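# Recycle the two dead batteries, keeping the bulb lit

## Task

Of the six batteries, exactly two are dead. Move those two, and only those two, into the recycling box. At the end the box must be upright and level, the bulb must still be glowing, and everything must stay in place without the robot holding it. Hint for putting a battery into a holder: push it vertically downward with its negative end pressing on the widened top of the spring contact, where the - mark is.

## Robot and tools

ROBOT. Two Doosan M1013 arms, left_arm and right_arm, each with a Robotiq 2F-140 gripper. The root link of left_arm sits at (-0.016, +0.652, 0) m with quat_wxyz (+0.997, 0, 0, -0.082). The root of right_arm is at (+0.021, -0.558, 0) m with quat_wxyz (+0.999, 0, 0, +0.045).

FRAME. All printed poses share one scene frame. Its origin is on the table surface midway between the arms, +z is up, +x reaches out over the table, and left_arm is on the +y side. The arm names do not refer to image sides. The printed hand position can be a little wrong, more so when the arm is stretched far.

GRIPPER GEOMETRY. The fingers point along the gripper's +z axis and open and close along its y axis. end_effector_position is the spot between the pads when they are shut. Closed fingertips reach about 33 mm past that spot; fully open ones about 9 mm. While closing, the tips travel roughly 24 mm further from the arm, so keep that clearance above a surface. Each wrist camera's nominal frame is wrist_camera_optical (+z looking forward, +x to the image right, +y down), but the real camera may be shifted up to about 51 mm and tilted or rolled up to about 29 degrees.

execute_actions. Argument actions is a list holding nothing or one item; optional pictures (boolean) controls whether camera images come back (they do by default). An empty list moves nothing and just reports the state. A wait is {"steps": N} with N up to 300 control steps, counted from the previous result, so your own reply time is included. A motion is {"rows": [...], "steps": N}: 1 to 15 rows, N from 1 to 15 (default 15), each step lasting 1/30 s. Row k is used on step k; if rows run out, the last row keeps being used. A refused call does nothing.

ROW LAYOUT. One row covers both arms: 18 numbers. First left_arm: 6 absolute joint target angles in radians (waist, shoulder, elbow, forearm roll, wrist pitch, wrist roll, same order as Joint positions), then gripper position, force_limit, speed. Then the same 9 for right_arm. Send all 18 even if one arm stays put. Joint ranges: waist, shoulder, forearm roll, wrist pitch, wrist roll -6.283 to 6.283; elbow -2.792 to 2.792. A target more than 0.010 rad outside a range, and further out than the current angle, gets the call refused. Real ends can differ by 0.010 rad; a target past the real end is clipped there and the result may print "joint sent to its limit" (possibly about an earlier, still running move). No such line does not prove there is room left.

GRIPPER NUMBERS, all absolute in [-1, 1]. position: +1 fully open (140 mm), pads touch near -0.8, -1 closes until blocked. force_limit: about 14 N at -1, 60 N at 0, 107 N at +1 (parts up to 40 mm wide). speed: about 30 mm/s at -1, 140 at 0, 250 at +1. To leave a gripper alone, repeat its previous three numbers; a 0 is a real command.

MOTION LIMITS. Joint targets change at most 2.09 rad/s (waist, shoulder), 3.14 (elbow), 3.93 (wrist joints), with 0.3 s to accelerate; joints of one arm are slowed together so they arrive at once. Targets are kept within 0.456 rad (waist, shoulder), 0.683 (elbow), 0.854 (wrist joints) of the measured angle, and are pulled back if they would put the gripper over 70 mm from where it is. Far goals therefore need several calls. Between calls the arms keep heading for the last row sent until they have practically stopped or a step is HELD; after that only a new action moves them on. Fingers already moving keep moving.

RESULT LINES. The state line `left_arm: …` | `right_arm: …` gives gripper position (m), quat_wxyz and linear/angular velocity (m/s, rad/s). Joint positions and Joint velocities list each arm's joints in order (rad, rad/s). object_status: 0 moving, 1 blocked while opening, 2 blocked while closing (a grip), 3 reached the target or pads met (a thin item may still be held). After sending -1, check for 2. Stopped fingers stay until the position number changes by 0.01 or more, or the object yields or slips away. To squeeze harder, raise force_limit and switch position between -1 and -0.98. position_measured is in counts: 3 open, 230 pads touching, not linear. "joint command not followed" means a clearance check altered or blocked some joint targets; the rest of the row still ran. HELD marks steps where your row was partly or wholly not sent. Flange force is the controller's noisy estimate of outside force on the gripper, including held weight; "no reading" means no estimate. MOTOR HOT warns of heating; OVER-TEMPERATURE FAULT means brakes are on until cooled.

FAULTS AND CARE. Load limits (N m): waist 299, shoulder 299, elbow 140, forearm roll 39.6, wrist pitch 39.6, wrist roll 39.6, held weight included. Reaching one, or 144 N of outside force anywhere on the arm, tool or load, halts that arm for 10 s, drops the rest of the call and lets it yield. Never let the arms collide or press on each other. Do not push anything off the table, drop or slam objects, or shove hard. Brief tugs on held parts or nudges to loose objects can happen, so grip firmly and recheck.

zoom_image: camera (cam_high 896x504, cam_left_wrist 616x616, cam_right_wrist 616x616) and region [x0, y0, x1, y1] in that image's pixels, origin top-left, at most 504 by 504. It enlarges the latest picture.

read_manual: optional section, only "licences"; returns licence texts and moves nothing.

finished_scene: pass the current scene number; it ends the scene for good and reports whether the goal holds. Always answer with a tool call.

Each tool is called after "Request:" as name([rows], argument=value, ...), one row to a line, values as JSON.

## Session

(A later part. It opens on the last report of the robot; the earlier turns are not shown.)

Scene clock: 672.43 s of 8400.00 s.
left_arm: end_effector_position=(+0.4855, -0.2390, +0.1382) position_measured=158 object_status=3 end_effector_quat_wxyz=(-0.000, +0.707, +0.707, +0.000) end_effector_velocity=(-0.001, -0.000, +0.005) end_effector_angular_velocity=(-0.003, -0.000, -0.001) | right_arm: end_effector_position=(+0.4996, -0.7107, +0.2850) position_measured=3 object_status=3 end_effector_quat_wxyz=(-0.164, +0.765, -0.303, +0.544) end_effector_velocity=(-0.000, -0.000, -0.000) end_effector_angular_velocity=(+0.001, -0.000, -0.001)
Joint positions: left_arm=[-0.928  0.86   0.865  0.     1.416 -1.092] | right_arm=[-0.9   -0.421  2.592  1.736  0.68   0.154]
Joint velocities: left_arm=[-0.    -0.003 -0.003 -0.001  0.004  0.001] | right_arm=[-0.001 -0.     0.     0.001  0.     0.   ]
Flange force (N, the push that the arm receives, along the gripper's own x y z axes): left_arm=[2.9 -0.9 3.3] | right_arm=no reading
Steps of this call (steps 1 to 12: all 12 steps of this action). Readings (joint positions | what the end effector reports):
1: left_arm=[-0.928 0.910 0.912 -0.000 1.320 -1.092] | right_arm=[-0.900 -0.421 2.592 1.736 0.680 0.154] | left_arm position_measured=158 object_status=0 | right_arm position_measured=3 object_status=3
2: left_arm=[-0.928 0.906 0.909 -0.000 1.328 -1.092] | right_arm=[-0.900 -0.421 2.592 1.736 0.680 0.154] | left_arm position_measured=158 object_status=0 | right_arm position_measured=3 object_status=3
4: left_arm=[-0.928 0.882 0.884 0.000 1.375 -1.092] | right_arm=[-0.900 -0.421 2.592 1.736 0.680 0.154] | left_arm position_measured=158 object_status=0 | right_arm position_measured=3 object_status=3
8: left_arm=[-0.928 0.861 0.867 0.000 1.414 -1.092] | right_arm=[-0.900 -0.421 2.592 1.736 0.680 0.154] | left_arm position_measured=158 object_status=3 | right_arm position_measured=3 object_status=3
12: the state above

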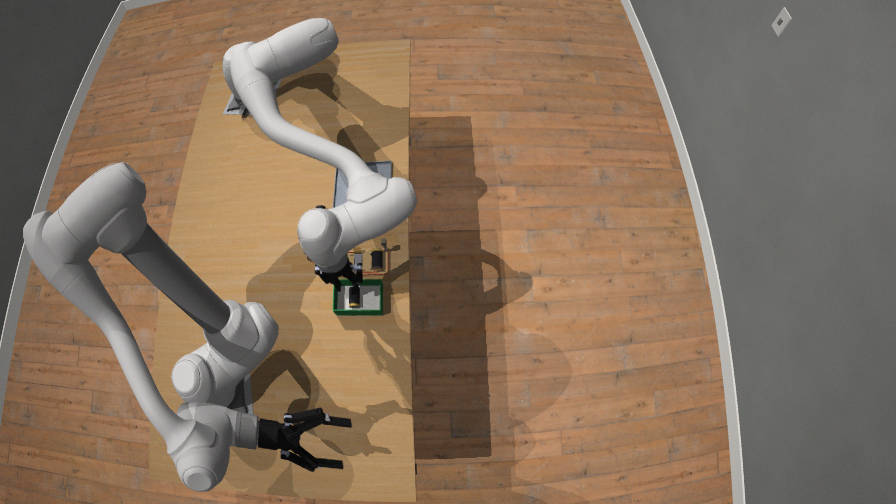

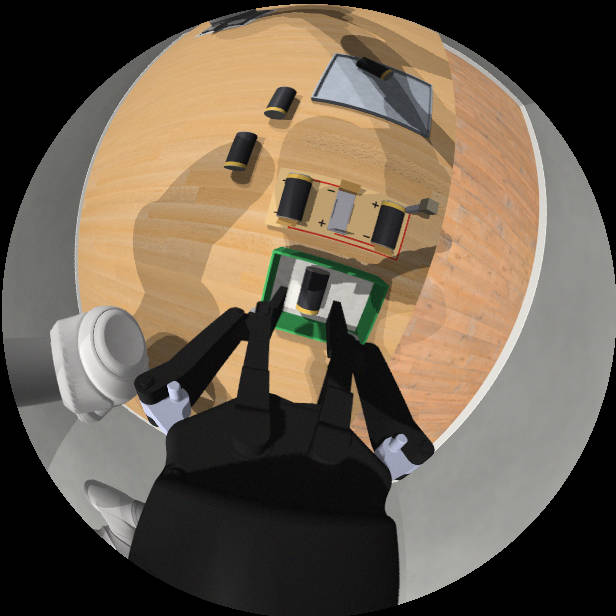

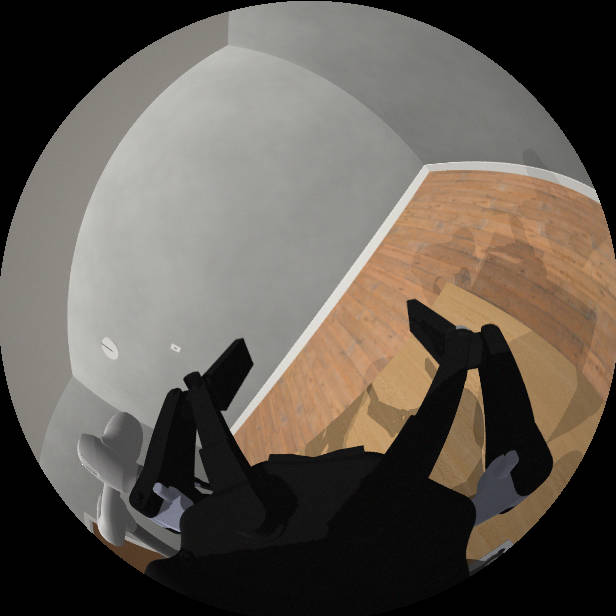

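Request:
execute_actions([
  {"rows":[[-0.904,0.55,1.35,0,1.24,-1.068,-0.23,0.5,0,-0.9,-0.421,2.592,1.736,0.68,0.154,1,0,0]],"steps":15},
], pictures=false)

Request:
execute_actions([
  {"rows":[[-0.904,0.374,1.695,0,1.0725,-1.068,-0.23,0.5,0,-0.9,-0.421,2.592,1.736,0.68,0.154,1,0,0]],"steps":15},
])

Scene clock: 677.93 s of 8400.00 s.
left_arm: end_effector_position=(+0.4286, -0.0867, +0.1678) position_measured=158 object_status=3 end_effector_quat_wxyz=(+0.001, +0.707, +0.707, -0.000) end_effector_velocity=(-0.075, +0.179, +0.010) end_effector_angular_velocity=(-0.001, -0.001, +0.001) | right_arm: end_effector_position=(+0.4996, -0.7107, +0.2850) position_measured=3 object_status=3 end_effector_quat_wxyz=(-0.164, +0.765, -0.303, +0.544) end_effector_velocity=(-0.000, +0.000, -0.001) end_effector_angular_velocity=(+0.000, +0.001, -0.000)
Joint positions: left_arm=[-0.905  0.563  1.329 -0.     1.248 -1.069] | right_arm=[-0.9   -0.421  2.592  1.736  0.68   0.154]
Joint velocities: left_arm=[ 0.024 -0.309  0.484  0.    -0.176  0.023] | right_arm=[-0.     0.     0.001  0.    -0.    -0.001]
Flange force (N, the push that the arm receives, along the gripper's own x y z axes): left_arm=[-6.2 3.4 2.5] | right_arm=no reading
Steps of this call (steps 1 to 15: the robot went on to your last target; steps 16 to 90: nothing new was sent; then 2.00 s passed at rest; steps 91 to 105: all 15 steps of this action). Readings (joint positions | what the end effector reports):
91: left_arm=[-0.928 0.860 0.865 -0.000 1.417 -1.092] | right_arm=[-0.900 -0.421 2.592 1.736 0.680 0.154] | left_arm position_measured=158 object_status=3 | right_arm position_measured=3 object_status=3
92: left_arm=[-0.928 0.855 0.874 -0.000 1.414 -1.092] | right_arm=[-0.900 -0.421 2.592 1.736 0.680 0.154] | left_arm position_measured=158 object_status=3 | right_arm position_measured=3 object_status=3
94: left_arm=[-0.926 0.823 0.924 -0.000 1.395 -1.090] | right_arm=[-0.900 -0.421 2.592 1.736 0.680 0.154] | left_arm position_measured=158 object_status=3 | right_arm position_measured=3 object_status=3
98: left_arm=[-0.917 0.713 1.094 -0.000 1.333 -1.081] | right_arm=[-0.900 -0.421 2.592 1.736 0.680 0.154] | left_arm position_measured=158 object_status=3 | right_arm position_measured=3 object_status=3
105: the state above

Scene clock: 678.43 s of 8400.00 s.
left_arm: end_effector_position=(+0.3602, +0.0394, +0.1303) position_measured=158 object_status=3 end_effector_quat_wxyz=(+0.000, +0.707, +0.707, -0.000) end_effector_velocity=(-0.006, +0.010, -0.005) end_effector_angular_velocity=(+0.003, +0.001, -0.002) | right_arm: end_effector_position=(+0.4996, -0.7107, +0.2850) position_measured=3 object_status=3 end_effector_quat_wxyz=(-0.164, +0.765, -0.303, +0.544) end_effector_velocity=(-0.000, +0.001, -0.001) end_effector_angular_velocity=(+0.002, +0.001, +0.000)
Joint positions: left_arm=[-0.904  0.375  1.693 -0.     1.073 -1.068] | right_arm=[-0.9   -0.421  2.592  1.736  0.68   0.154]
Joint velocities: left_arm=[-0.001 -0.011  0.028  0.    -0.013  0.001] | right_arm=[ 0.     0.     0.002 -0.     0.     0.001]
Flange force (N, the push that the arm receives, along the gripper's own x y z axes): left_arm=[-0.7 -0.1 2.6] | right_arm=no reading
Steps of this call (steps 1 to 15: all 15 steps of this action). Readings (joint positions | what the end effector reports):
1: left_arm=[-0.904 0.555 1.342 -0.000 1.243 -1.068] | right_arm=[-0.900 -0.421 2.592 1.736 0.680 0.154] | left_arm position_measured=158 object_status=3 | right_arm position_measured=3 object_status=3
2: left_arm=[-0.904 0.545 1.360 -0.000 1.235 -1.068] | right_arm=[-0.900 -0.421 2.592 1.736 0.680 0.154] | left_arm position_measured=158 object_status=3 | right_arm position_measured=3 object_status=3
4: left_arm=[-0.904 0.510 1.427 -0.000 1.204 -1.068] | right_arm=[-0.900 -0.421 2.592 1.736 0.680 0.154] | left_arm position_measured=158 object_status=3 | right_arm position_measured=3 object_status=3
8: left_arm=[-0.904 0.436 1.574 -0.000 1.132 -1.068] | right_arm=[-0.900 -0.421 2.592 1.736 0.680 0.154] | left_arm position_measured=158 object_status=3 | right_arm position_measured=3 object_status=3
15: the state above

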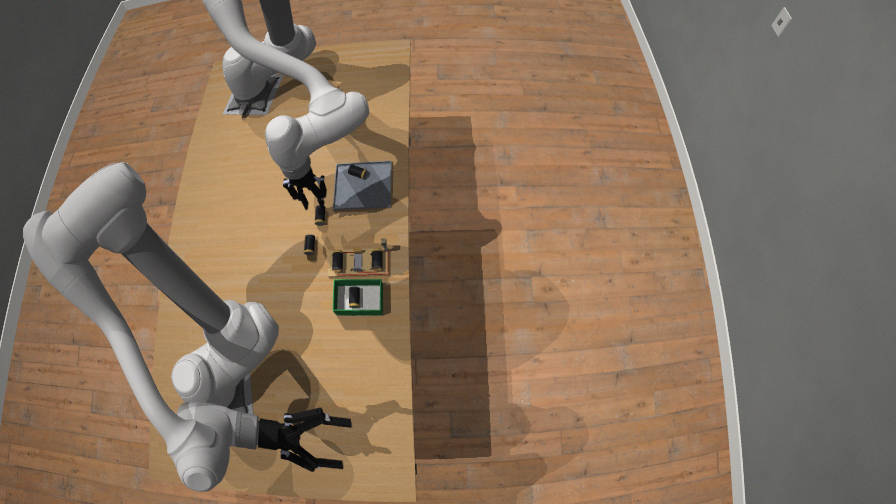

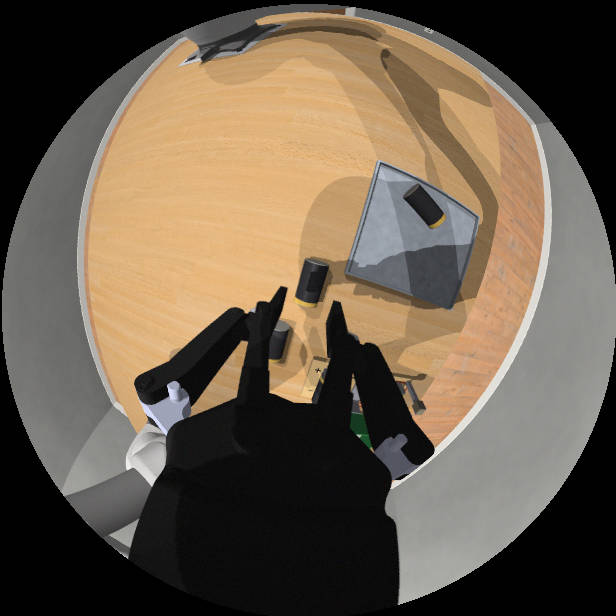

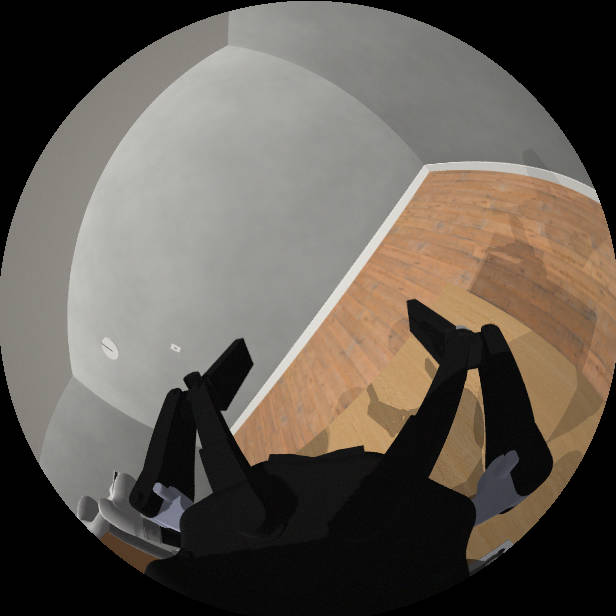

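Unmoved. Grip, lift, approach.

Request:
execute_actions([
  {"rows":[[-0.904,0.4435,1.759,0,0.939,-1.068,-0.23,0.5,0,-0.9,-0.421,2.592,1.736,0.68,0.154,1,0,0]],"steps":13},
], pictures=false)

Request:
execute_actions([
  {"rows":[[-0.904,0.4435,1.759,0,0.939,-1.068,-1,0.5,0,-0.9,-0.421,2.592,1.736,0.68,0.154,1,0,0]],"steps":13},
], pictures=false)

Request:
execute_actions([
  {"rows":[[-0.904,0.36,1.68,0,1.10,-1.068,-1,0.5,0,-0.9,-0.421,2.592,1.736,0.68,0.154,1,0,0]],"steps":11},
], pictures=false)

Request:
execute_actions([
  {"rows":[[-0.902,0.78,1.01,0.124,1.51,-1.12,-1,0.5,0,-0.9,-0.421,2.592,1.736,0.68,0.154,1,0,0]],"steps":15},
], pictures=false)

Request:
execute_actions([
  {"rows":[[-0.902,0.78,1.01,0.124,1.51,-1.12,-1,0.5,0,-0.9,-0.421,2.592,1.736,0.68,0.154,1,0,0]],"steps":8},
], pictures=false)

Request:
execute_actions([
  {"rows":[[-0.909,0.8277,1.0184,0.124,1.4616,-1.127,-1,0.5,0,-0.9,-0.421,2.592,1.736,0.68,0.154,1,0,0]],"steps":15},
])

Request:
zoom_image(camera="cam_left_wrist", region=[220,220,420,380])

Scene clock: 688.47 s of 8400.00 s.
left_arm: end_effector_position=(+0.3597, +0.0405, +0.0502) position_measured=158 object_status=3 end_effector_quat_wxyz=(+0.000, +0.707, +0.707, -0.000) end_effector_velocity=(-0.002, +0.001, -0.003) end_effector_angular_velocity=(+0.002, +0.002, -0.004) | right_arm: end_effector_position=(+0.4996, -0.7107, +0.2850) position_measured=3 object_status=3 end_effector_quat_wxyz=(-0.164, +0.765, -0.303, +0.544) end_effector_velocity=(-0.000, -0.000, -0.000) end_effector_angular_velocity=(+0.001, +0.000, -0.002)
Joint positions: left_arm=[-0.904  0.443  1.759  0.     0.939 -1.068] | right_arm=[-0.9   -0.421  2.592  1.736  0.68   0.154]
Joint velocities: left_arm=[-0.001  0.002  0.003 -0.001 -0.002  0.003] | right_arm=[-0.001 -0.     0.     0.    -0.     0.   ]
Flange force (N, the push that the arm receives, along the gripper's own x y z axes): left_arm=[-2.8 3.0 2.2] | right_arm=no reading
Steps of this call (steps 1 to 15: the robot went on to your last target; steps 16 to 90: nothing new was sent; then 6.60 s passed at rest; steps 91 to 103: all 13 steps of this action). Readings (joint positions | what the end effector reports):
91: left_arm=[-0.904 0.374 1.695 0.000 1.071 -1.068] | right_arm=[-0.900 -0.421 2.592 1.736 0.680 0.154] | left_arm position_measured=158 object_status=3 | right_arm position_measured=3 object_status=3
92: left_arm=[-0.904 0.379 1.700 0.000 1.061 -1.068] | right_arm=[-0.900 -0.421 2.592 1.736 0.680 0.154] | left_arm position_measured=158 object_status=3 | right_arm position_measured=3 object_status=3
94: left_arm=[-0.904 0.408 1.727 0.000 1.006 -1.068] | right_arm=[-0.900 -0.421 2.592 1.736 0.680 0.154] | left_arm position_measured=158 object_status=3 | right_arm position_measured=3 object_status=3
98: left_arm=[-0.904 0.442 1.757 0.000 0.943 -1.068] | right_arm=[-0.900 -0.421 2.592 1.736 0.680 0.154] | left_arm position_measured=158 object_status=3 | right_arm position_measured=3 object_status=3
103: the state above

Scene clock: 688.90 s of 8400.00 s.
left_arm: end_effector_position=(+0.3596, +0.0405, +0.0500) position_measured=188 object_status=0 end_effector_quat_wxyz=(+0.000, +0.707, +0.707, -0.000) end_effector_velocity=(+0.000, +0.000, -0.000) end_effector_angular_velocity=(+0.001, +0.000, -0.000) | right_arm: end_effector_position=(+0.4996, -0.7107, +0.2850) position_measured=3 object_status=3 end_effector_quat_wxyz=(-0.164, +0.765, -0.303, +0.544) end_effector_velocity=(+0.000, -0.000, +0.000) end_effector_angular_velocity=(+0.000, -0.000, -0.000)
Joint positions: left_arm=[-0.904  0.443  1.759 -0.     0.939 -1.068] | right_arm=[-0.9   -0.421  2.592  1.736  0.68   0.154]
Joint velocities: left_arm=[ 0.     0.    -0.    -0.     0.001  0.   ] | right_arm=[-0. -0. -0.  0.  0. -0.]
Flange force (N, the push that the arm receives, along the gripper's own x y z axes): left_arm=[-1.0 1.5 -22.9] | right_arm=no reading
Steps of this call (steps 1 to 13: all 13 steps of this action). Readings (joint positions | what the end effector reports):
1: left_arm=[-0.904 0.443 1.759 0.000 0.939 -1.068] | right_arm=[-0.900 -0.421 2.592 1.736 0.680 0.154] | left_arm position_measured=158 object_status=0 | right_arm position_measured=3 object_status=3
2: left_arm=[-0.904 0.443 1.759 0.000 0.939 -1.068] | right_arm=[-0.900 -0.421 2.592 1.736 0.680 0.154] | left_arm position_measured=163 object_status=0 | right_arm position_measured=3 object_status=3
4: left_arm=[-0.904 0.443 1.759 0.000 0.939 -1.068] | right_arm=[-0.900 -0.421 2.592 1.736 0.680 0.154] | left_arm position_measured=178 object_status=0 | right_arm position_measured=3 object_status=3
8: left_arm=[-0.904 0.443 1.759 -0.000 0.939 -1.068] | right_arm=[-0.900 -0.421 2.592 1.736 0.680 0.154] | left_arm position_measured=188 object_status=0 | right_arm position_measured=3 object_status=3
13: the state above

Scene clock: 689.27 s of 8400.00 s.
left_arm: end_effector_position=(+0.3597, +0.0403, +0.1462) position_measured=188 object_status=2 end_effector_quat_wxyz=(+0.001, +0.707, +0.707, -0.000) end_effector_velocity=(+0.000, -0.000, +0.015) end_effector_angular_velocity=(+0.001, +0.001, +0.000) | right_arm: end_effector_position=(+0.4996, -0.7107, +0.2850) position_measured=3 object_status=3 end_effector_quat_wxyz=(-0.164, +0.765, -0.303, +0.544) end_effector_velocity=(+0.000, -0.000, +0.001) end_effector_angular_velocity=(-0.001, -0.000, +0.001)
Joint positions: left_arm=[-0.904  0.361  1.681 -0.     1.098 -1.068] | right_arm=[-0.9   -0.421  2.592  1.736  0.68   0.154]
Joint velocities: left_arm=[ 0.    -0.01  -0.016  0.     0.028  0.   ] | right_arm=[ 0.     0.    -0.001 -0.     0.    -0.   ]
Flange force (N, the push that the arm receives, along the gripper's own x y z axes): left_arm=[-6.6 6.7 6.8] | right_arm=no reading
Steps of this call (steps 1 to 11: all 11 steps of this action). Readings (joint positions | what the end effector reports):
1: left_arm=[-0.904 0.443 1.759 -0.000 0.939 -1.068] | right_arm=[-0.900 -0.421 2.592 1.736 0.680 0.154] | left_arm position_measured=188 object_status=2 | right_arm position_measured=3 object_status=3
2: left_arm=[-0.904 0.440 1.756 -0.000 0.947 -1.068] | right_arm=[-0.900 -0.421 2.592 1.736 0.680 0.154] | left_arm position_measured=188 object_status=2 | right_arm position_measured=3 object_status=3
4: left_arm=[-0.904 0.411 1.728 -0.000 1.002 -1.068] | right_arm=[-0.900 -0.421 2.592 1.736 0.680 0.154] | left_arm position_measured=188 object_status=2 | right_arm position_measured=3 object_status=3
8: left_arm=[-0.904 0.365 1.685 -0.000 1.088 -1.068] | right_arm=[-0.900 -0.421 2.592 1.736 0.680 0.154] | left_arm position_measured=188 object_status=2 | right_arm position_measured=3 object_status=3
11: the state above

Scene clock: 689.77 s of 8400.00 s.
left_arm: end_effector_position=(+0.4734, -0.0970, +0.1516) position_measured=188 object_status=2 end_effector_quat_wxyz=(-0.045, +0.697, +0.713, +0.064) end_effector_velocity=(+0.253, -0.278, -0.043) end_effector_angular_velocity=(+0.384, -0.092, +0.116) | right_arm: end_effector_position=(+0.4996, -0.7107, +0.2850) position_measured=3 object_status=3 end_effector_quat_wxyz=(-0.164, +0.765, -0.303, +0.544) end_effector_velocity=(-0.000, +0.000, -0.000) end_effector_angular_velocity=(+0.001, +0.000, -0.000)
Joint positions: left_arm=[-0.903  0.691  1.152  0.098  1.423 -1.109] | right_arm=[-0.9   -0.421  2.592  1.736  0.68   0.154]
Joint velocities: left_arm=[ 0.004  0.821 -1.305  0.241  0.789 -0.103] | right_arm=[ 0.     0.     0.    -0.     0.     0.001]
Flange force (N, the push that the arm receives, along the gripper's own x y z axes): left_arm=[5.3 0.7 3.7] | right_arm=no reading
Steps of this call (steps 1 to 15: all 15 steps of this action). Readings (joint positions | what the end effector reports):
1: left_arm=[-0.904 0.361 1.680 -0.000 1.100 -1.068] | right_arm=[-0.900 -0.421 2.592 1.736 0.680 0.154] | left_arm position_measured=188 object_status=2 | right_arm position_measured=3 object_status=3
2: left_arm=[-0.904 0.366 1.672 0.001 1.105 -1.068] | right_arm=[-0.900 -0.421 2.592 1.736 0.680 0.154] | left_arm position_measured=188 object_status=2 | right_arm position_measured=3 object_status=3
4: left_arm=[-0.904 0.397 1.620 0.011 1.137 -1.072] | right_arm=[-0.900 -0.421 2.592 1.736 0.680 0.154] | left_arm position_measured=188 object_status=2 | right_arm position_measured=3 object_status=3
8: left_arm=[-0.904 0.501 1.455 0.042 1.238 -1.085] | right_arm=[-0.900 -0.421 2.592 1.736 0.680 0.154] | left_arm position_measured=188 object_status=2 | right_arm position_measured=3 object_status=3
15: the state above

Scene clock: 690.03 s of 8400.00 s.
left_arm: end_effector_position=(+0.4995, -0.1246, +0.1460) position_measured=188 object_status=2 end_effector_quat_wxyz=(-0.057, +0.690, +0.716, +0.082) end_effector_velocity=(+0.002, -0.003, +0.002) end_effector_angular_velocity=(+0.000, -0.003, +0.003) | right_arm: end_effector_position=(+0.4996, -0.7107, +0.2850) position_measured=3 object_status=3 end_effector_quat_wxyz=(-0.164, +0.765, -0.303, +0.544) end_effector_velocity=(+0.000, -0.000, +0.001) end_effector_angular_velocity=(-0.001, -0.002, +0.000)
Joint positions: left_arm=[-0.902  0.779  1.011  0.124  1.51  -1.12 ] | right_arm=[-0.9   -0.421  2.592  1.736  0.68   0.154]
Joint velocities: left_arm=[ 0.     0.006 -0.014  0.002  0.007 -0.002] | right_arm=[ 0.    -0.001 -0.001  0.     0.     0.   ]
Flange force (N, the push that the arm receives, along the gripper's own x y z axes): left_arm=[-2.3 1.5 3.4] | right_arm=no reading
Steps of this call (steps 1 to 8: all 8 steps of this action). Readings (joint positions | what the end effector reports):
1: left_arm=[-0.902 0.717 1.110 0.105 1.449 -1.112] | right_arm=[-0.900 -0.421 2.592 1.736 0.680 0.154] | left_arm position_measured=188 object_status=2 | right_arm position_measured=3 object_status=3
2: left_arm=[-0.902 0.740 1.074 0.112 1.471 -1.115] | right_arm=[-0.900 -0.421 2.592 1.736 0.680 0.154] | left_arm position_measured=188 object_status=2 | right_arm position_measured=3 object_status=3
4: left_arm=[-0.902 0.770 1.027 0.121 1.500 -1.119] | right_arm=[-0.900 -0.421 2.592 1.736 0.680 0.154] | left_arm position_measured=188 object_status=2 | right_arm position_measured=3 object_status=3
8: the state above

Scene clock: 690.53 s of 8400.00 s.
left_arm: end_effector_position=(+0.4991, -0.1377, +0.0946) position_measured=188 object_status=2 end_effector_quat_wxyz=(-0.060, +0.693, +0.714, +0.083) end_effector_velocity=(-0.001, -0.001, -0.001) end_effector_angular_velocity=(+0.001, +0.001, -0.002) | right_arm: end_effector_position=(+0.4996, -0.7107, +0.2850) position_measured=3 object_status=3 end_effector_quat_wxyz=(-0.164, +0.765, -0.303, +0.544) end_effector_velocity=(-0.000, -0.001, +0.000) end_effector_angular_velocity=(-0.000, -0.000, -0.001)
Joint positions: left_arm=[-0.909  0.828  1.018  0.124  1.462 -1.127] | right_arm=[-0.9   -0.421  2.592  1.736  0.68   0.154]
Joint velocities: left_arm=[-0.001  0.001  0.001 -0.    -0.001  0.   ] | right_arm=[-0.001  0.    -0.    -0.     0.     0.   ]
Flange force (N, the push that the arm receives, along the gripper's own x y z axes): left_arm=[-1.7 1.6 2.5] | right_arm=no reading
Steps of this call (steps 1 to 15: all 15 steps of this action). Readings (joint positions | what the end effector reports):
1: left_arm=[-0.902 0.780 1.011 0.124 1.510 -1.120] | right_arm=[-0.900 -0.421 2.592 1.736 0.680 0.154] | left_arm position_measured=188 object_status=2 | right_arm position_measured=3 object_status=3
2: left_arm=[-0.903 0.785 1.011 0.124 1.504 -1.121] | right_arm=[-0.900 -0.421 2.592 1.736 0.680 0.154] | left_arm position_measured=188 object_status=2 | right_arm position_measured=3 object_status=3
4: left_arm=[-0.906 0.811 1.016 0.124 1.479 -1.124] | right_arm=[-0.900 -0.421 2.592 1.736 0.680 0.154] | left_arm position_measured=188 object_status=2 | right_arm position_measured=3 object_status=3
8: left_arm=[-0.909 0.827 1.018 0.124 1.463 -1.127] | right_arm=[-0.900 -0.421 2.592 1.736 0.680 0.154] | left_arm position_measured=188 object_status=2 | right_arm position_measured=3 object_status=3
15: the state above

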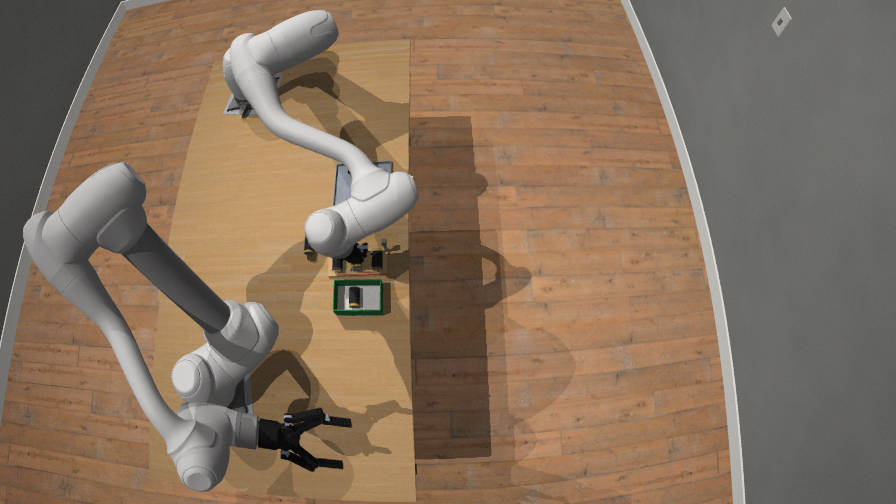

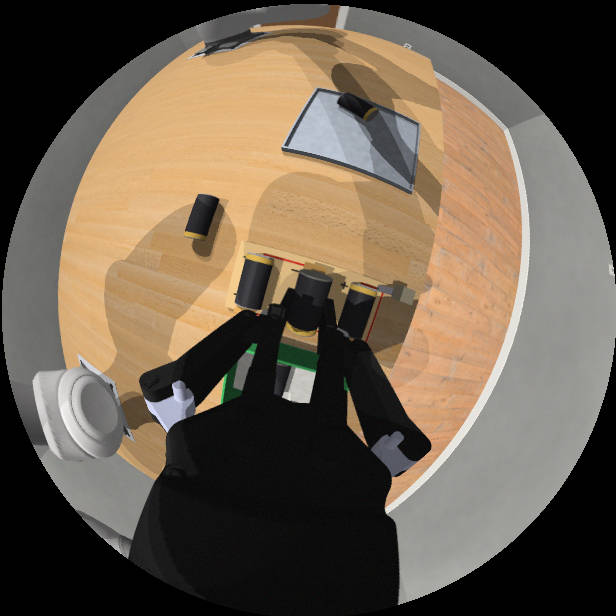

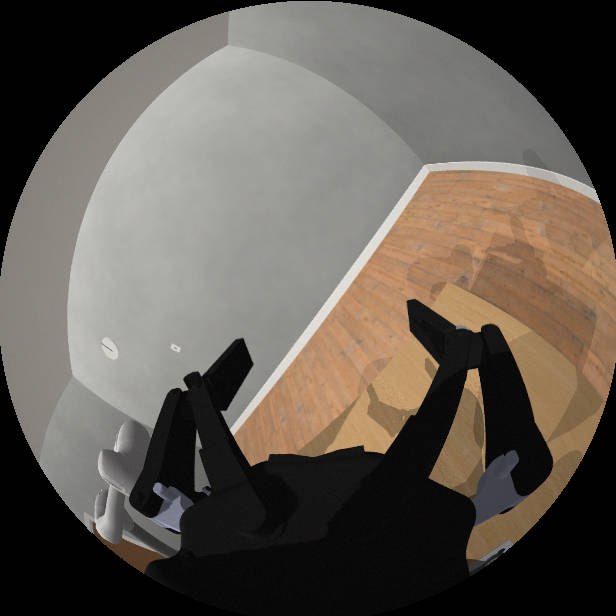

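Region (220, 220, 420, 380) of cam_left_wrist's 616x616 image, scaled by 2.520, with more detail than that image has; it fills the top 403 rows of this view, and the rest is white.

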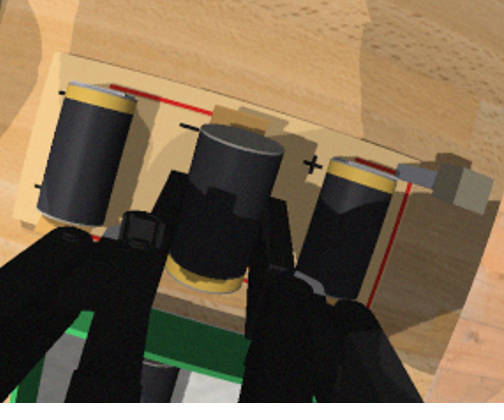

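Request:
execute_actions([
  {"rows":[[-0.9015,0.8262,1.052,0.124,1.4296,-1.1195,-1,0.5,0,-0.9,-0.421,2.592,1.736,0.68,0.154,1,0,0]],"steps":11},
], pictures=false)

Request:
execute_actions([
  {"rows":[[-0.900,0.831,1.0635,0.124,1.413,-1.118,-1,0.5,0,-0.9,-0.421,2.592,1.736,0.68,0.154,1,0,0]],"steps":11},
])

Request:
zoom_image(camera="cam_left_wrist", region=[220,220,420,380])

Scene clock: 697.53 s of 8400.00 s.
left_arm: end_effector_position=(+0.5019, -0.1290, +0.0780) position_measured=188 object_status=2 end_effector_quat_wxyz=(-0.061, +0.694, +0.713, +0.083) end_effector_velocity=(+0.001, +0.001, -0.001) end_effector_angular_velocity=(-0.001, +0.000, -0.001) | right_arm: end_effector_position=(+0.4996, -0.7107, +0.2850) position_measured=3 object_status=3 end_effector_quat_wxyz=(-0.164, +0.765, -0.303, +0.544) end_effector_velocity=(-0.001, -0.000, -0.001) end_effector_angular_velocity=(+0.002, +0.001, -0.002)
Joint positions: left_arm=[-0.902  0.826  1.052  0.124  1.43  -1.12 ] | right_arm=[-0.9   -0.421  2.592  1.736  0.68   0.154]
Joint velocities: left_arm=[ 0.001 -0.001  0.003  0.    -0.002  0.002] | right_arm=[-0.002  0.     0.002  0.     0.    -0.   ]
Flange force (N, the push that the arm receives, along the gripper's own x y z axes): left_arm=[-0.6 2.1 0.1] | right_arm=no reading
Steps of this call (steps 1 to 15: the robot went on to your last target; steps 16 to 90: nothing new was sent; then 3.63 s passed at rest; steps 91 to 101: all 11 steps of this action). Readings (joint positions | what the end effector reports):
91: left_arm=[-0.909 0.828 1.019 0.124 1.461 -1.127] | right_arm=[-0.900 -0.421 2.592 1.736 0.680 0.154] | left_arm position_measured=188 object_status=2 | right_arm position_measured=3 object_status=3
92: left_arm=[-0.908 0.827 1.026 0.124 1.453 -1.126] | right_arm=[-0.900 -0.421 2.592 1.736 0.680 0.154] | left_arm position_measured=188 object_status=2 | right_arm position_measured=3 object_status=3
94: left_arm=[-0.903 0.827 1.045 0.124 1.437 -1.122] | right_arm=[-0.900 -0.421 2.592 1.736 0.680 0.154] | left_arm position_measured=188 object_status=2 | right_arm position_measured=3 object_status=3
98: left_arm=[-0.902 0.826 1.051 0.124 1.430 -1.120] | right_arm=[-0.900 -0.421 2.592 1.736 0.680 0.154] | left_arm position_measured=188 object_status=2 | right_arm position_measured=3 object_status=3
101: the state above

Scene clock: 697.90 s of 8400.00 s.
left_arm: end_effector_position=(+0.5027, -0.1276, +0.0672) position_measured=188 object_status=2 end_effector_quat_wxyz=(-0.061, +0.695, +0.712, +0.082) end_effector_velocity=(-0.001, -0.000, -0.001) end_effector_angular_velocity=(-0.000, +0.000, -0.001) | right_arm: end_effector_position=(+0.4996, -0.7107, +0.2850) position_measured=3 object_status=3 end_effector_quat_wxyz=(-0.164, +0.765, -0.303, +0.544) end_effector_velocity=(-0.000, -0.000, +0.000) end_effector_angular_velocity=(-0.001, -0.000, -0.001)
Joint positions: left_arm=[-0.9    0.831  1.063  0.124  1.413 -1.118] | right_arm=[-0.9   -0.421  2.592  1.736  0.68   0.154]
Joint velocities: left_arm=[-0.001  0.001  0.001 -0.    -0.002  0.   ] | right_arm=[-0.001 -0.     0.     0.     0.    -0.001]
Flange force (N, the push that the arm receives, along the gripper's own x y z axes): left_arm=[1.2 0.5 -2.9] | right_arm=no reading
Steps of this call (steps 1 to 11: all 11 steps of this action). Readings (joint positions | what the end effector reports):
1: left_arm=[-0.902 0.826 1.052 0.124 1.429 -1.119] | right_arm=[-0.900 -0.421 2.592 1.736 0.680 0.154] | left_arm position_measured=188 object_status=2 | right_arm position_measured=3 object_status=3
2: left_arm=[-0.901 0.827 1.056 0.124 1.424 -1.119] | right_arm=[-0.900 -0.421 2.592 1.736 0.680 0.154] | left_arm position_measured=188 object_status=2 | right_arm position_measured=3 object_status=3
4: left_arm=[-0.900 0.830 1.062 0.124 1.416 -1.118] | right_arm=[-0.900 -0.421 2.592 1.736 0.680 0.154] | left_arm position_measured=188 object_status=2 | right_arm position_measured=3 object_status=3
8: left_arm=[-0.900 0.831 1.063 0.124 1.413 -1.118] | right_arm=[-0.900 -0.421 2.592 1.736 0.680 0.154] | left_arm position_measured=188 object_status=2 | right_arm position_measured=3 object_status=3
11: the state above

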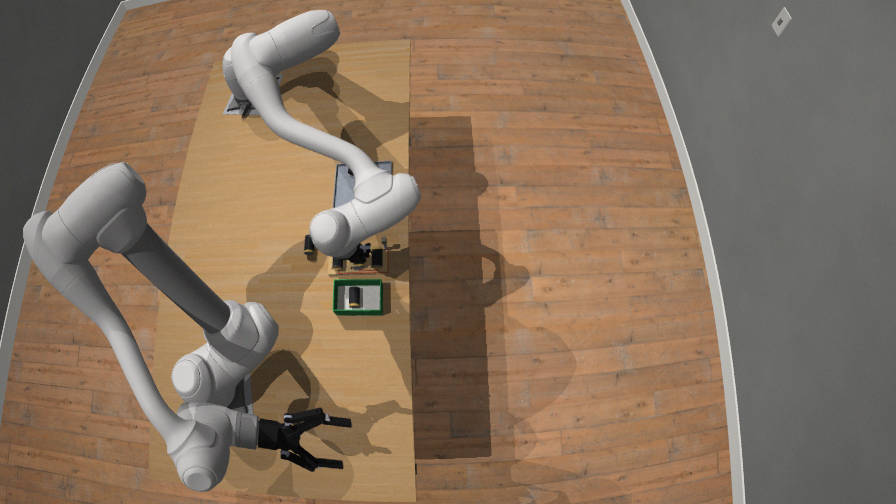

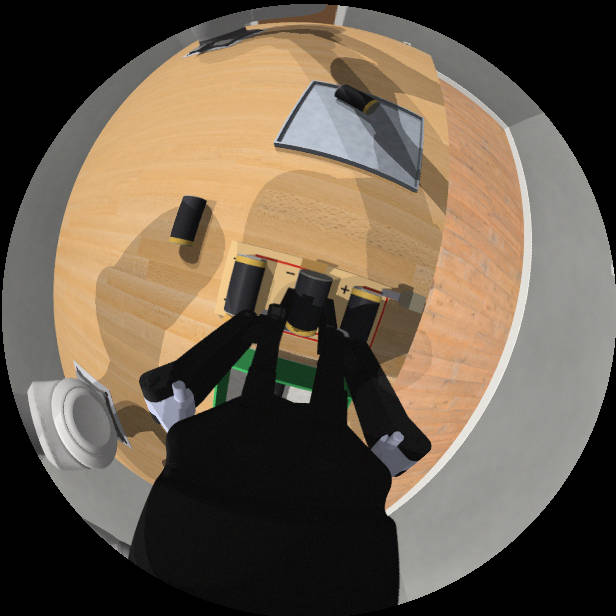

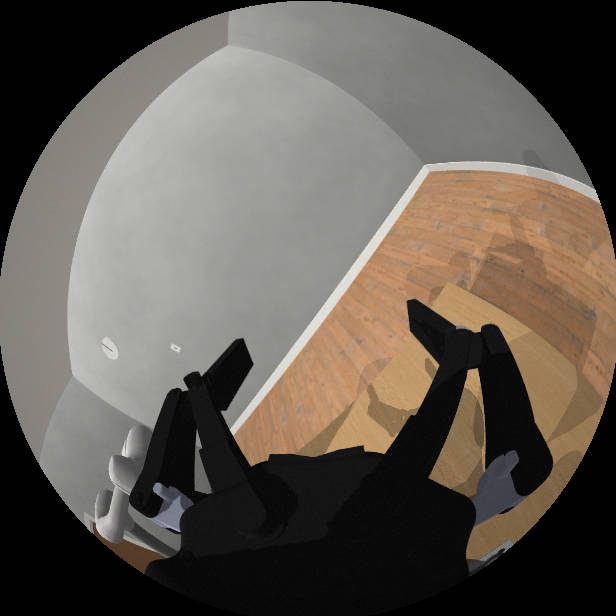

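Region (220, 220, 420, 380) of cam_left_wrist's 616x616 image, scaled by 2.520, with more detail than that image has; it fills the top 403 rows of this view, and the rest is white.

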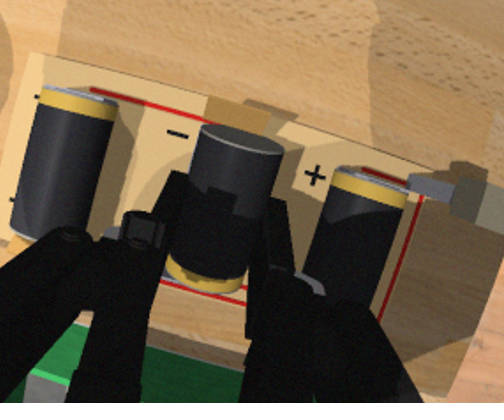

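Request:
execute_actions([
  {"rows":[[-0.903,0.831,1.0635,0.124,1.413,-1.121,-1,0.5,0,-0.9,-0.421,2.592,1.736,0.68,0.154,1,0,0]],"steps":8},
], pictures=false)

Request:
execute_actions([
  {"rows":[[-0.8815,0.785,1.1425,0.062,1.2965,-1.0725,-1,0.5,0,-0.9,-0.421,2.592,1.736,0.68,0.154,1,0,0]],"steps":12},
], pictures=false)

Request:
execute_actions([
  {"rows":[[-0.860,0.740,1.2215,0,1.180,-1.024,-1,0.5,0,-0.9,-0.421,2.592,1.736,0.68,0.154,1,0,0]],"steps":12},
], pictures=false)

Request:
execute_actions([
  {"rows":[[-0.860,0.7425,1.2239,0,1.175,-1.024,-1,0.5,0,-0.9,-0.421,2.592,1.736,0.68,0.154,1,0,0]],"steps":12},
])

Request:
zoom_image(camera="cam_left_wrist", region=[220,220,460,380])

Scene clock: 705.50 s of 8400.00 s.
left_arm: end_effector_position=(+0.5006, -0.1290, +0.0671) position_measured=188 object_status=2 end_effector_quat_wxyz=(-0.061, +0.695, +0.712, +0.082) end_effector_velocity=(+0.000, -0.001, -0.000) end_effector_angular_velocity=(-0.002, -0.002, +0.003) | right_arm: end_effector_position=(+0.4996, -0.7107, +0.2850) position_measured=3 object_status=3 end_effector_quat_wxyz=(-0.164, +0.765, -0.303, +0.544) end_effector_velocity=(+0.000, -0.000, +0.000) end_effector_angular_velocity=(-0.000, -0.000, +0.000)
Joint positions: left_arm=[-0.903  0.831  1.064  0.124  1.413 -1.121] | right_arm=[-0.9   -0.421  2.592  1.736  0.68   0.154]
Joint velocities: left_arm=[ 0.    -0.    -0.     0.    -0.002 -0.003] | right_arm=[ 0. -0. -0. -0. -0.  0.]
Flange force (N, the push that the arm receives, along the gripper's own x y z axes): left_arm=[-1.8 3.8 -4.2] | right_arm=no reading
Steps of this call (steps 1 to 15: the robot went on to your last target; steps 16 to 90: nothing new was sent; then 4.33 s passed at rest; steps 91 to 98: all 8 steps of this action). Readings (joint positions | what the end effector reports):
91: left_arm=[-0.900 0.831 1.064 0.124 1.413 -1.118] | right_arm=[-0.900 -0.421 2.592 1.736 0.680 0.154] | left_arm position_measured=188 object_status=2 | right_arm position_measured=3 object_status=3
92: left_arm=[-0.901 0.831 1.064 0.124 1.413 -1.118] | right_arm=[-0.900 -0.421 2.592 1.736 0.680 0.154] | left_arm position_measured=188 object_status=2 | right_arm position_measured=3 object_status=3
94: left_arm=[-0.902 0.831 1.064 0.124 1.413 -1.120] | right_arm=[-0.900 -0.421 2.592 1.736 0.680 0.154] | left_arm position_measured=188 object_status=2 | right_arm position_measured=3 object_status=3
98: the state above

Scene clock: 705.90 s of 8400.00 s.
left_arm: end_effector_position=(+0.4996, -0.1292, +0.0650) position_measured=188 object_status=2 end_effector_quat_wxyz=(-0.032, +0.703, +0.709, +0.040) end_effector_velocity=(+0.000, +0.000, -0.001) end_effector_angular_velocity=(-0.005, +0.001, -0.001) | right_arm: end_effector_position=(+0.4996, -0.7107, +0.2850) position_measured=3 object_status=3 end_effector_quat_wxyz=(-0.164, +0.765, -0.303, +0.544) end_effector_velocity=(+0.000, -0.001, +0.001) end_effector_angular_velocity=(-0.000, -0.000, -0.001)
Joint positions: left_arm=[-0.882  0.785  1.142  0.062  1.297 -1.073] | right_arm=[-0.9   -0.421  2.592  1.736  0.68   0.154]
Joint velocities: left_arm=[ 0.001 -0.001  0.004 -0.003 -0.006  0.003] | right_arm=[-0.001  0.    -0.001 -0.     0.     0.   ]
Flange force (N, the push that the arm receives, along the gripper's own x y z axes): left_arm=[10.8 -1.4 -7.0] | right_arm=no reading
Steps of this call (steps 1 to 12: all 12 steps of this action). Readings (joint positions | what the end effector reports):
1: left_arm=[-0.903 0.831 1.064 0.124 1.412 -1.121] | right_arm=[-0.900 -0.421 2.592 1.736 0.680 0.154] | left_arm position_measured=188 object_status=2 | right_arm position_measured=3 object_status=3
2: left_arm=[-0.902 0.827 1.071 0.119 1.402 -1.118] | right_arm=[-0.900 -0.421 2.592 1.736 0.680 0.154] | left_arm position_measured=188 object_status=2 | right_arm position_measured=3 object_status=3
4: left_arm=[-0.892 0.805 1.108 0.089 1.347 -1.095] | right_arm=[-0.900 -0.421 2.592 1.736 0.680 0.154] | left_arm position_measured=188 object_status=2 | right_arm position_measured=3 object_status=3
8: left_arm=[-0.882 0.786 1.141 0.063 1.299 -1.074] | right_arm=[-0.900 -0.421 2.592 1.736 0.680 0.154] | left_arm position_measured=188 object_status=2 | right_arm position_measured=3 object_status=3
12: the state above

Scene clock: 706.30 s of 8400.00 s.
left_arm: end_effector_position=(+0.4994, -0.1283, +0.0649) position_measured=188 object_status=2 end_effector_quat_wxyz=(-0.000, +0.707, +0.707, +0.000) end_effector_velocity=(-0.000, +0.000, -0.000) end_effector_angular_velocity=(-0.003, +0.001, +0.001) | right_arm: end_effector_position=(+0.4996, -0.7107, +0.2850) position_measured=3 object_status=3 end_effector_quat_wxyz=(-0.164, +0.765, -0.303, +0.544) end_effector_velocity=(-0.000, +0.000, -0.001) end_effector_angular_velocity=(+0.001, +0.001, +0.000)
Joint positions: left_arm=[-0.86   0.74   1.221  0.     1.18  -1.024] | right_arm=[-0.9   -0.421  2.592  1.736  0.68   0.154]
Joint velocities: left_arm=[ 0.001 -0.002  0.004 -0.003 -0.004  0.001] | right_arm=[ 0.     0.     0.001 -0.     0.    -0.   ]
Flange force (N, the push that the arm receives, along the gripper's own x y z axes): left_arm=[3.1 -2.0 -1.0] | right_arm=no reading
Steps of this call (steps 1 to 12: all 12 steps of this action). Readings (joint positions | what the end effector reports):
1: left_arm=[-0.881 0.785 1.143 0.062 1.296 -1.072] | right_arm=[-0.900 -0.421 2.592 1.736 0.680 0.154] | left_arm position_measured=188 object_status=2 | right_arm position_measured=3 object_status=3
2: left_arm=[-0.880 0.781 1.150 0.056 1.285 -1.068] | right_arm=[-0.900 -0.421 2.592 1.736 0.680 0.154] | left_arm position_measured=188 object_status=2 | right_arm position_measured=3 object_status=3
4: left_arm=[-0.870 0.760 1.187 0.027 1.231 -1.045] | right_arm=[-0.900 -0.421 2.592 1.736 0.680 0.154] | left_arm position_measured=188 object_status=2 | right_arm position_measured=3 object_status=3
8: left_arm=[-0.860 0.741 1.220 0.001 1.183 -1.025] | right_arm=[-0.900 -0.421 2.592 1.736 0.680 0.154] | left_arm position_measured=188 object_status=2 | right_arm position_measured=3 object_status=3
12: the state above

Scene clock: 706.70 s of 8400.00 s.
left_arm: end_effector_position=(+0.4995, -0.1285, +0.0616) position_measured=188 object_status=2 end_effector_quat_wxyz=(+0.000, +0.707, +0.707, -0.000) end_effector_velocity=(+0.000, +0.000, -0.002) end_effector_angular_velocity=(+0.001, +0.001, +0.001) | right_arm: end_effector_position=(+0.4996, -0.7107, +0.2850) position_measured=3 object_status=3 end_effector_quat_wxyz=(-0.164, +0.765, -0.303, +0.544) end_effector_velocity=(+0.000, +0.000, -0.000) end_effector_angular_velocity=(+0.000, +0.000, +0.000)
Joint positions: left_arm=[-0.86   0.742  1.224 -0.     1.175 -1.024] | right_arm=[-0.9   -0.421  2.592  1.736  0.68   0.154]
Joint velocities: left_arm=[ 0.     0.002  0.001 -0.    -0.001 -0.001] | right_arm=[ 0.  0.  0. -0.  0.  0.]
Flange force (N, the push that the arm receives, along the gripper's own x y z axes): left_arm=[6.9 -2.9 -57.6] | right_arm=no reading
Steps of this call (steps 1 to 12: all 12 steps of this action). Readings (joint positions | what the end effector reports):
1: left_arm=[-0.860 0.740 1.222 0.000 1.180 -1.024] | right_arm=[-0.900 -0.421 2.592 1.736 0.680 0.154] | left_arm position_measured=188 object_status=2 | right_arm position_measured=3 object_status=3
2: left_arm=[-0.860 0.741 1.222 0.000 1.178 -1.024] | right_arm=[-0.900 -0.421 2.592 1.736 0.680 0.154] | left_arm position_measured=188 object_status=2 | right_arm position_measured=3 object_status=3
4: left_arm=[-0.860 0.741 1.223 0.000 1.176 -1.024] | right_arm=[-0.900 -0.421 2.592 1.736 0.680 0.154] | left_arm position_measured=188 object_status=2 | right_arm position_measured=3 object_status=3
8: left_arm=[-0.860 0.742 1.224 0.000 1.175 -1.024] | right_arm=[-0.900 -0.421 2.592 1.736 0.680 0.154] | left_arm position_measured=188 object_status=2 | right_arm position_measured=3 object_status=3
12: the state above

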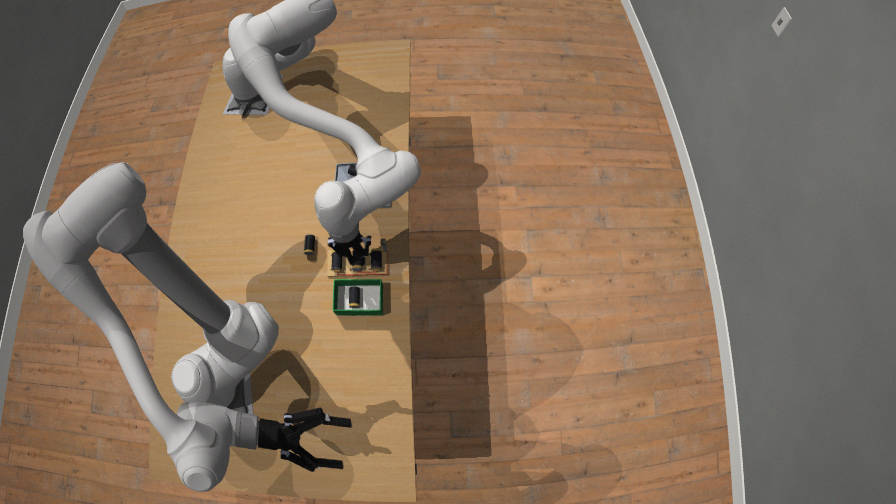

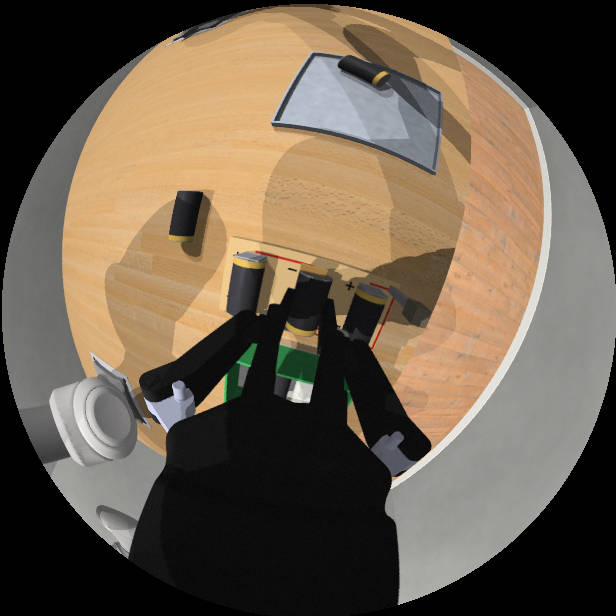

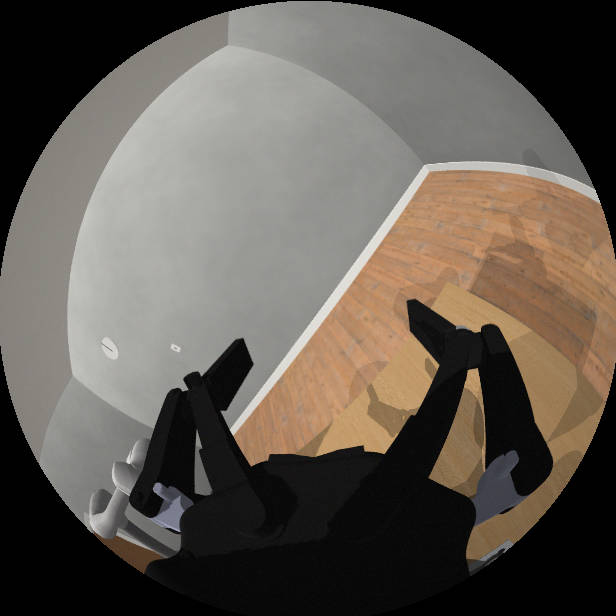

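Region (220, 220, 460, 380) of cam_left_wrist's 616x616 image, scaled by 2.100, with more detail than that image has.

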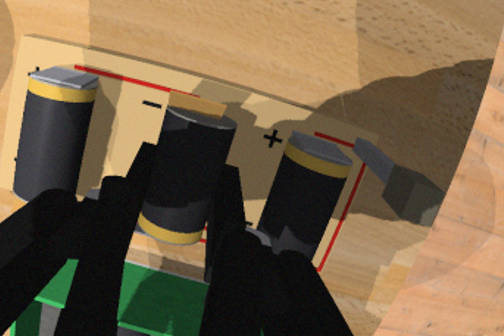

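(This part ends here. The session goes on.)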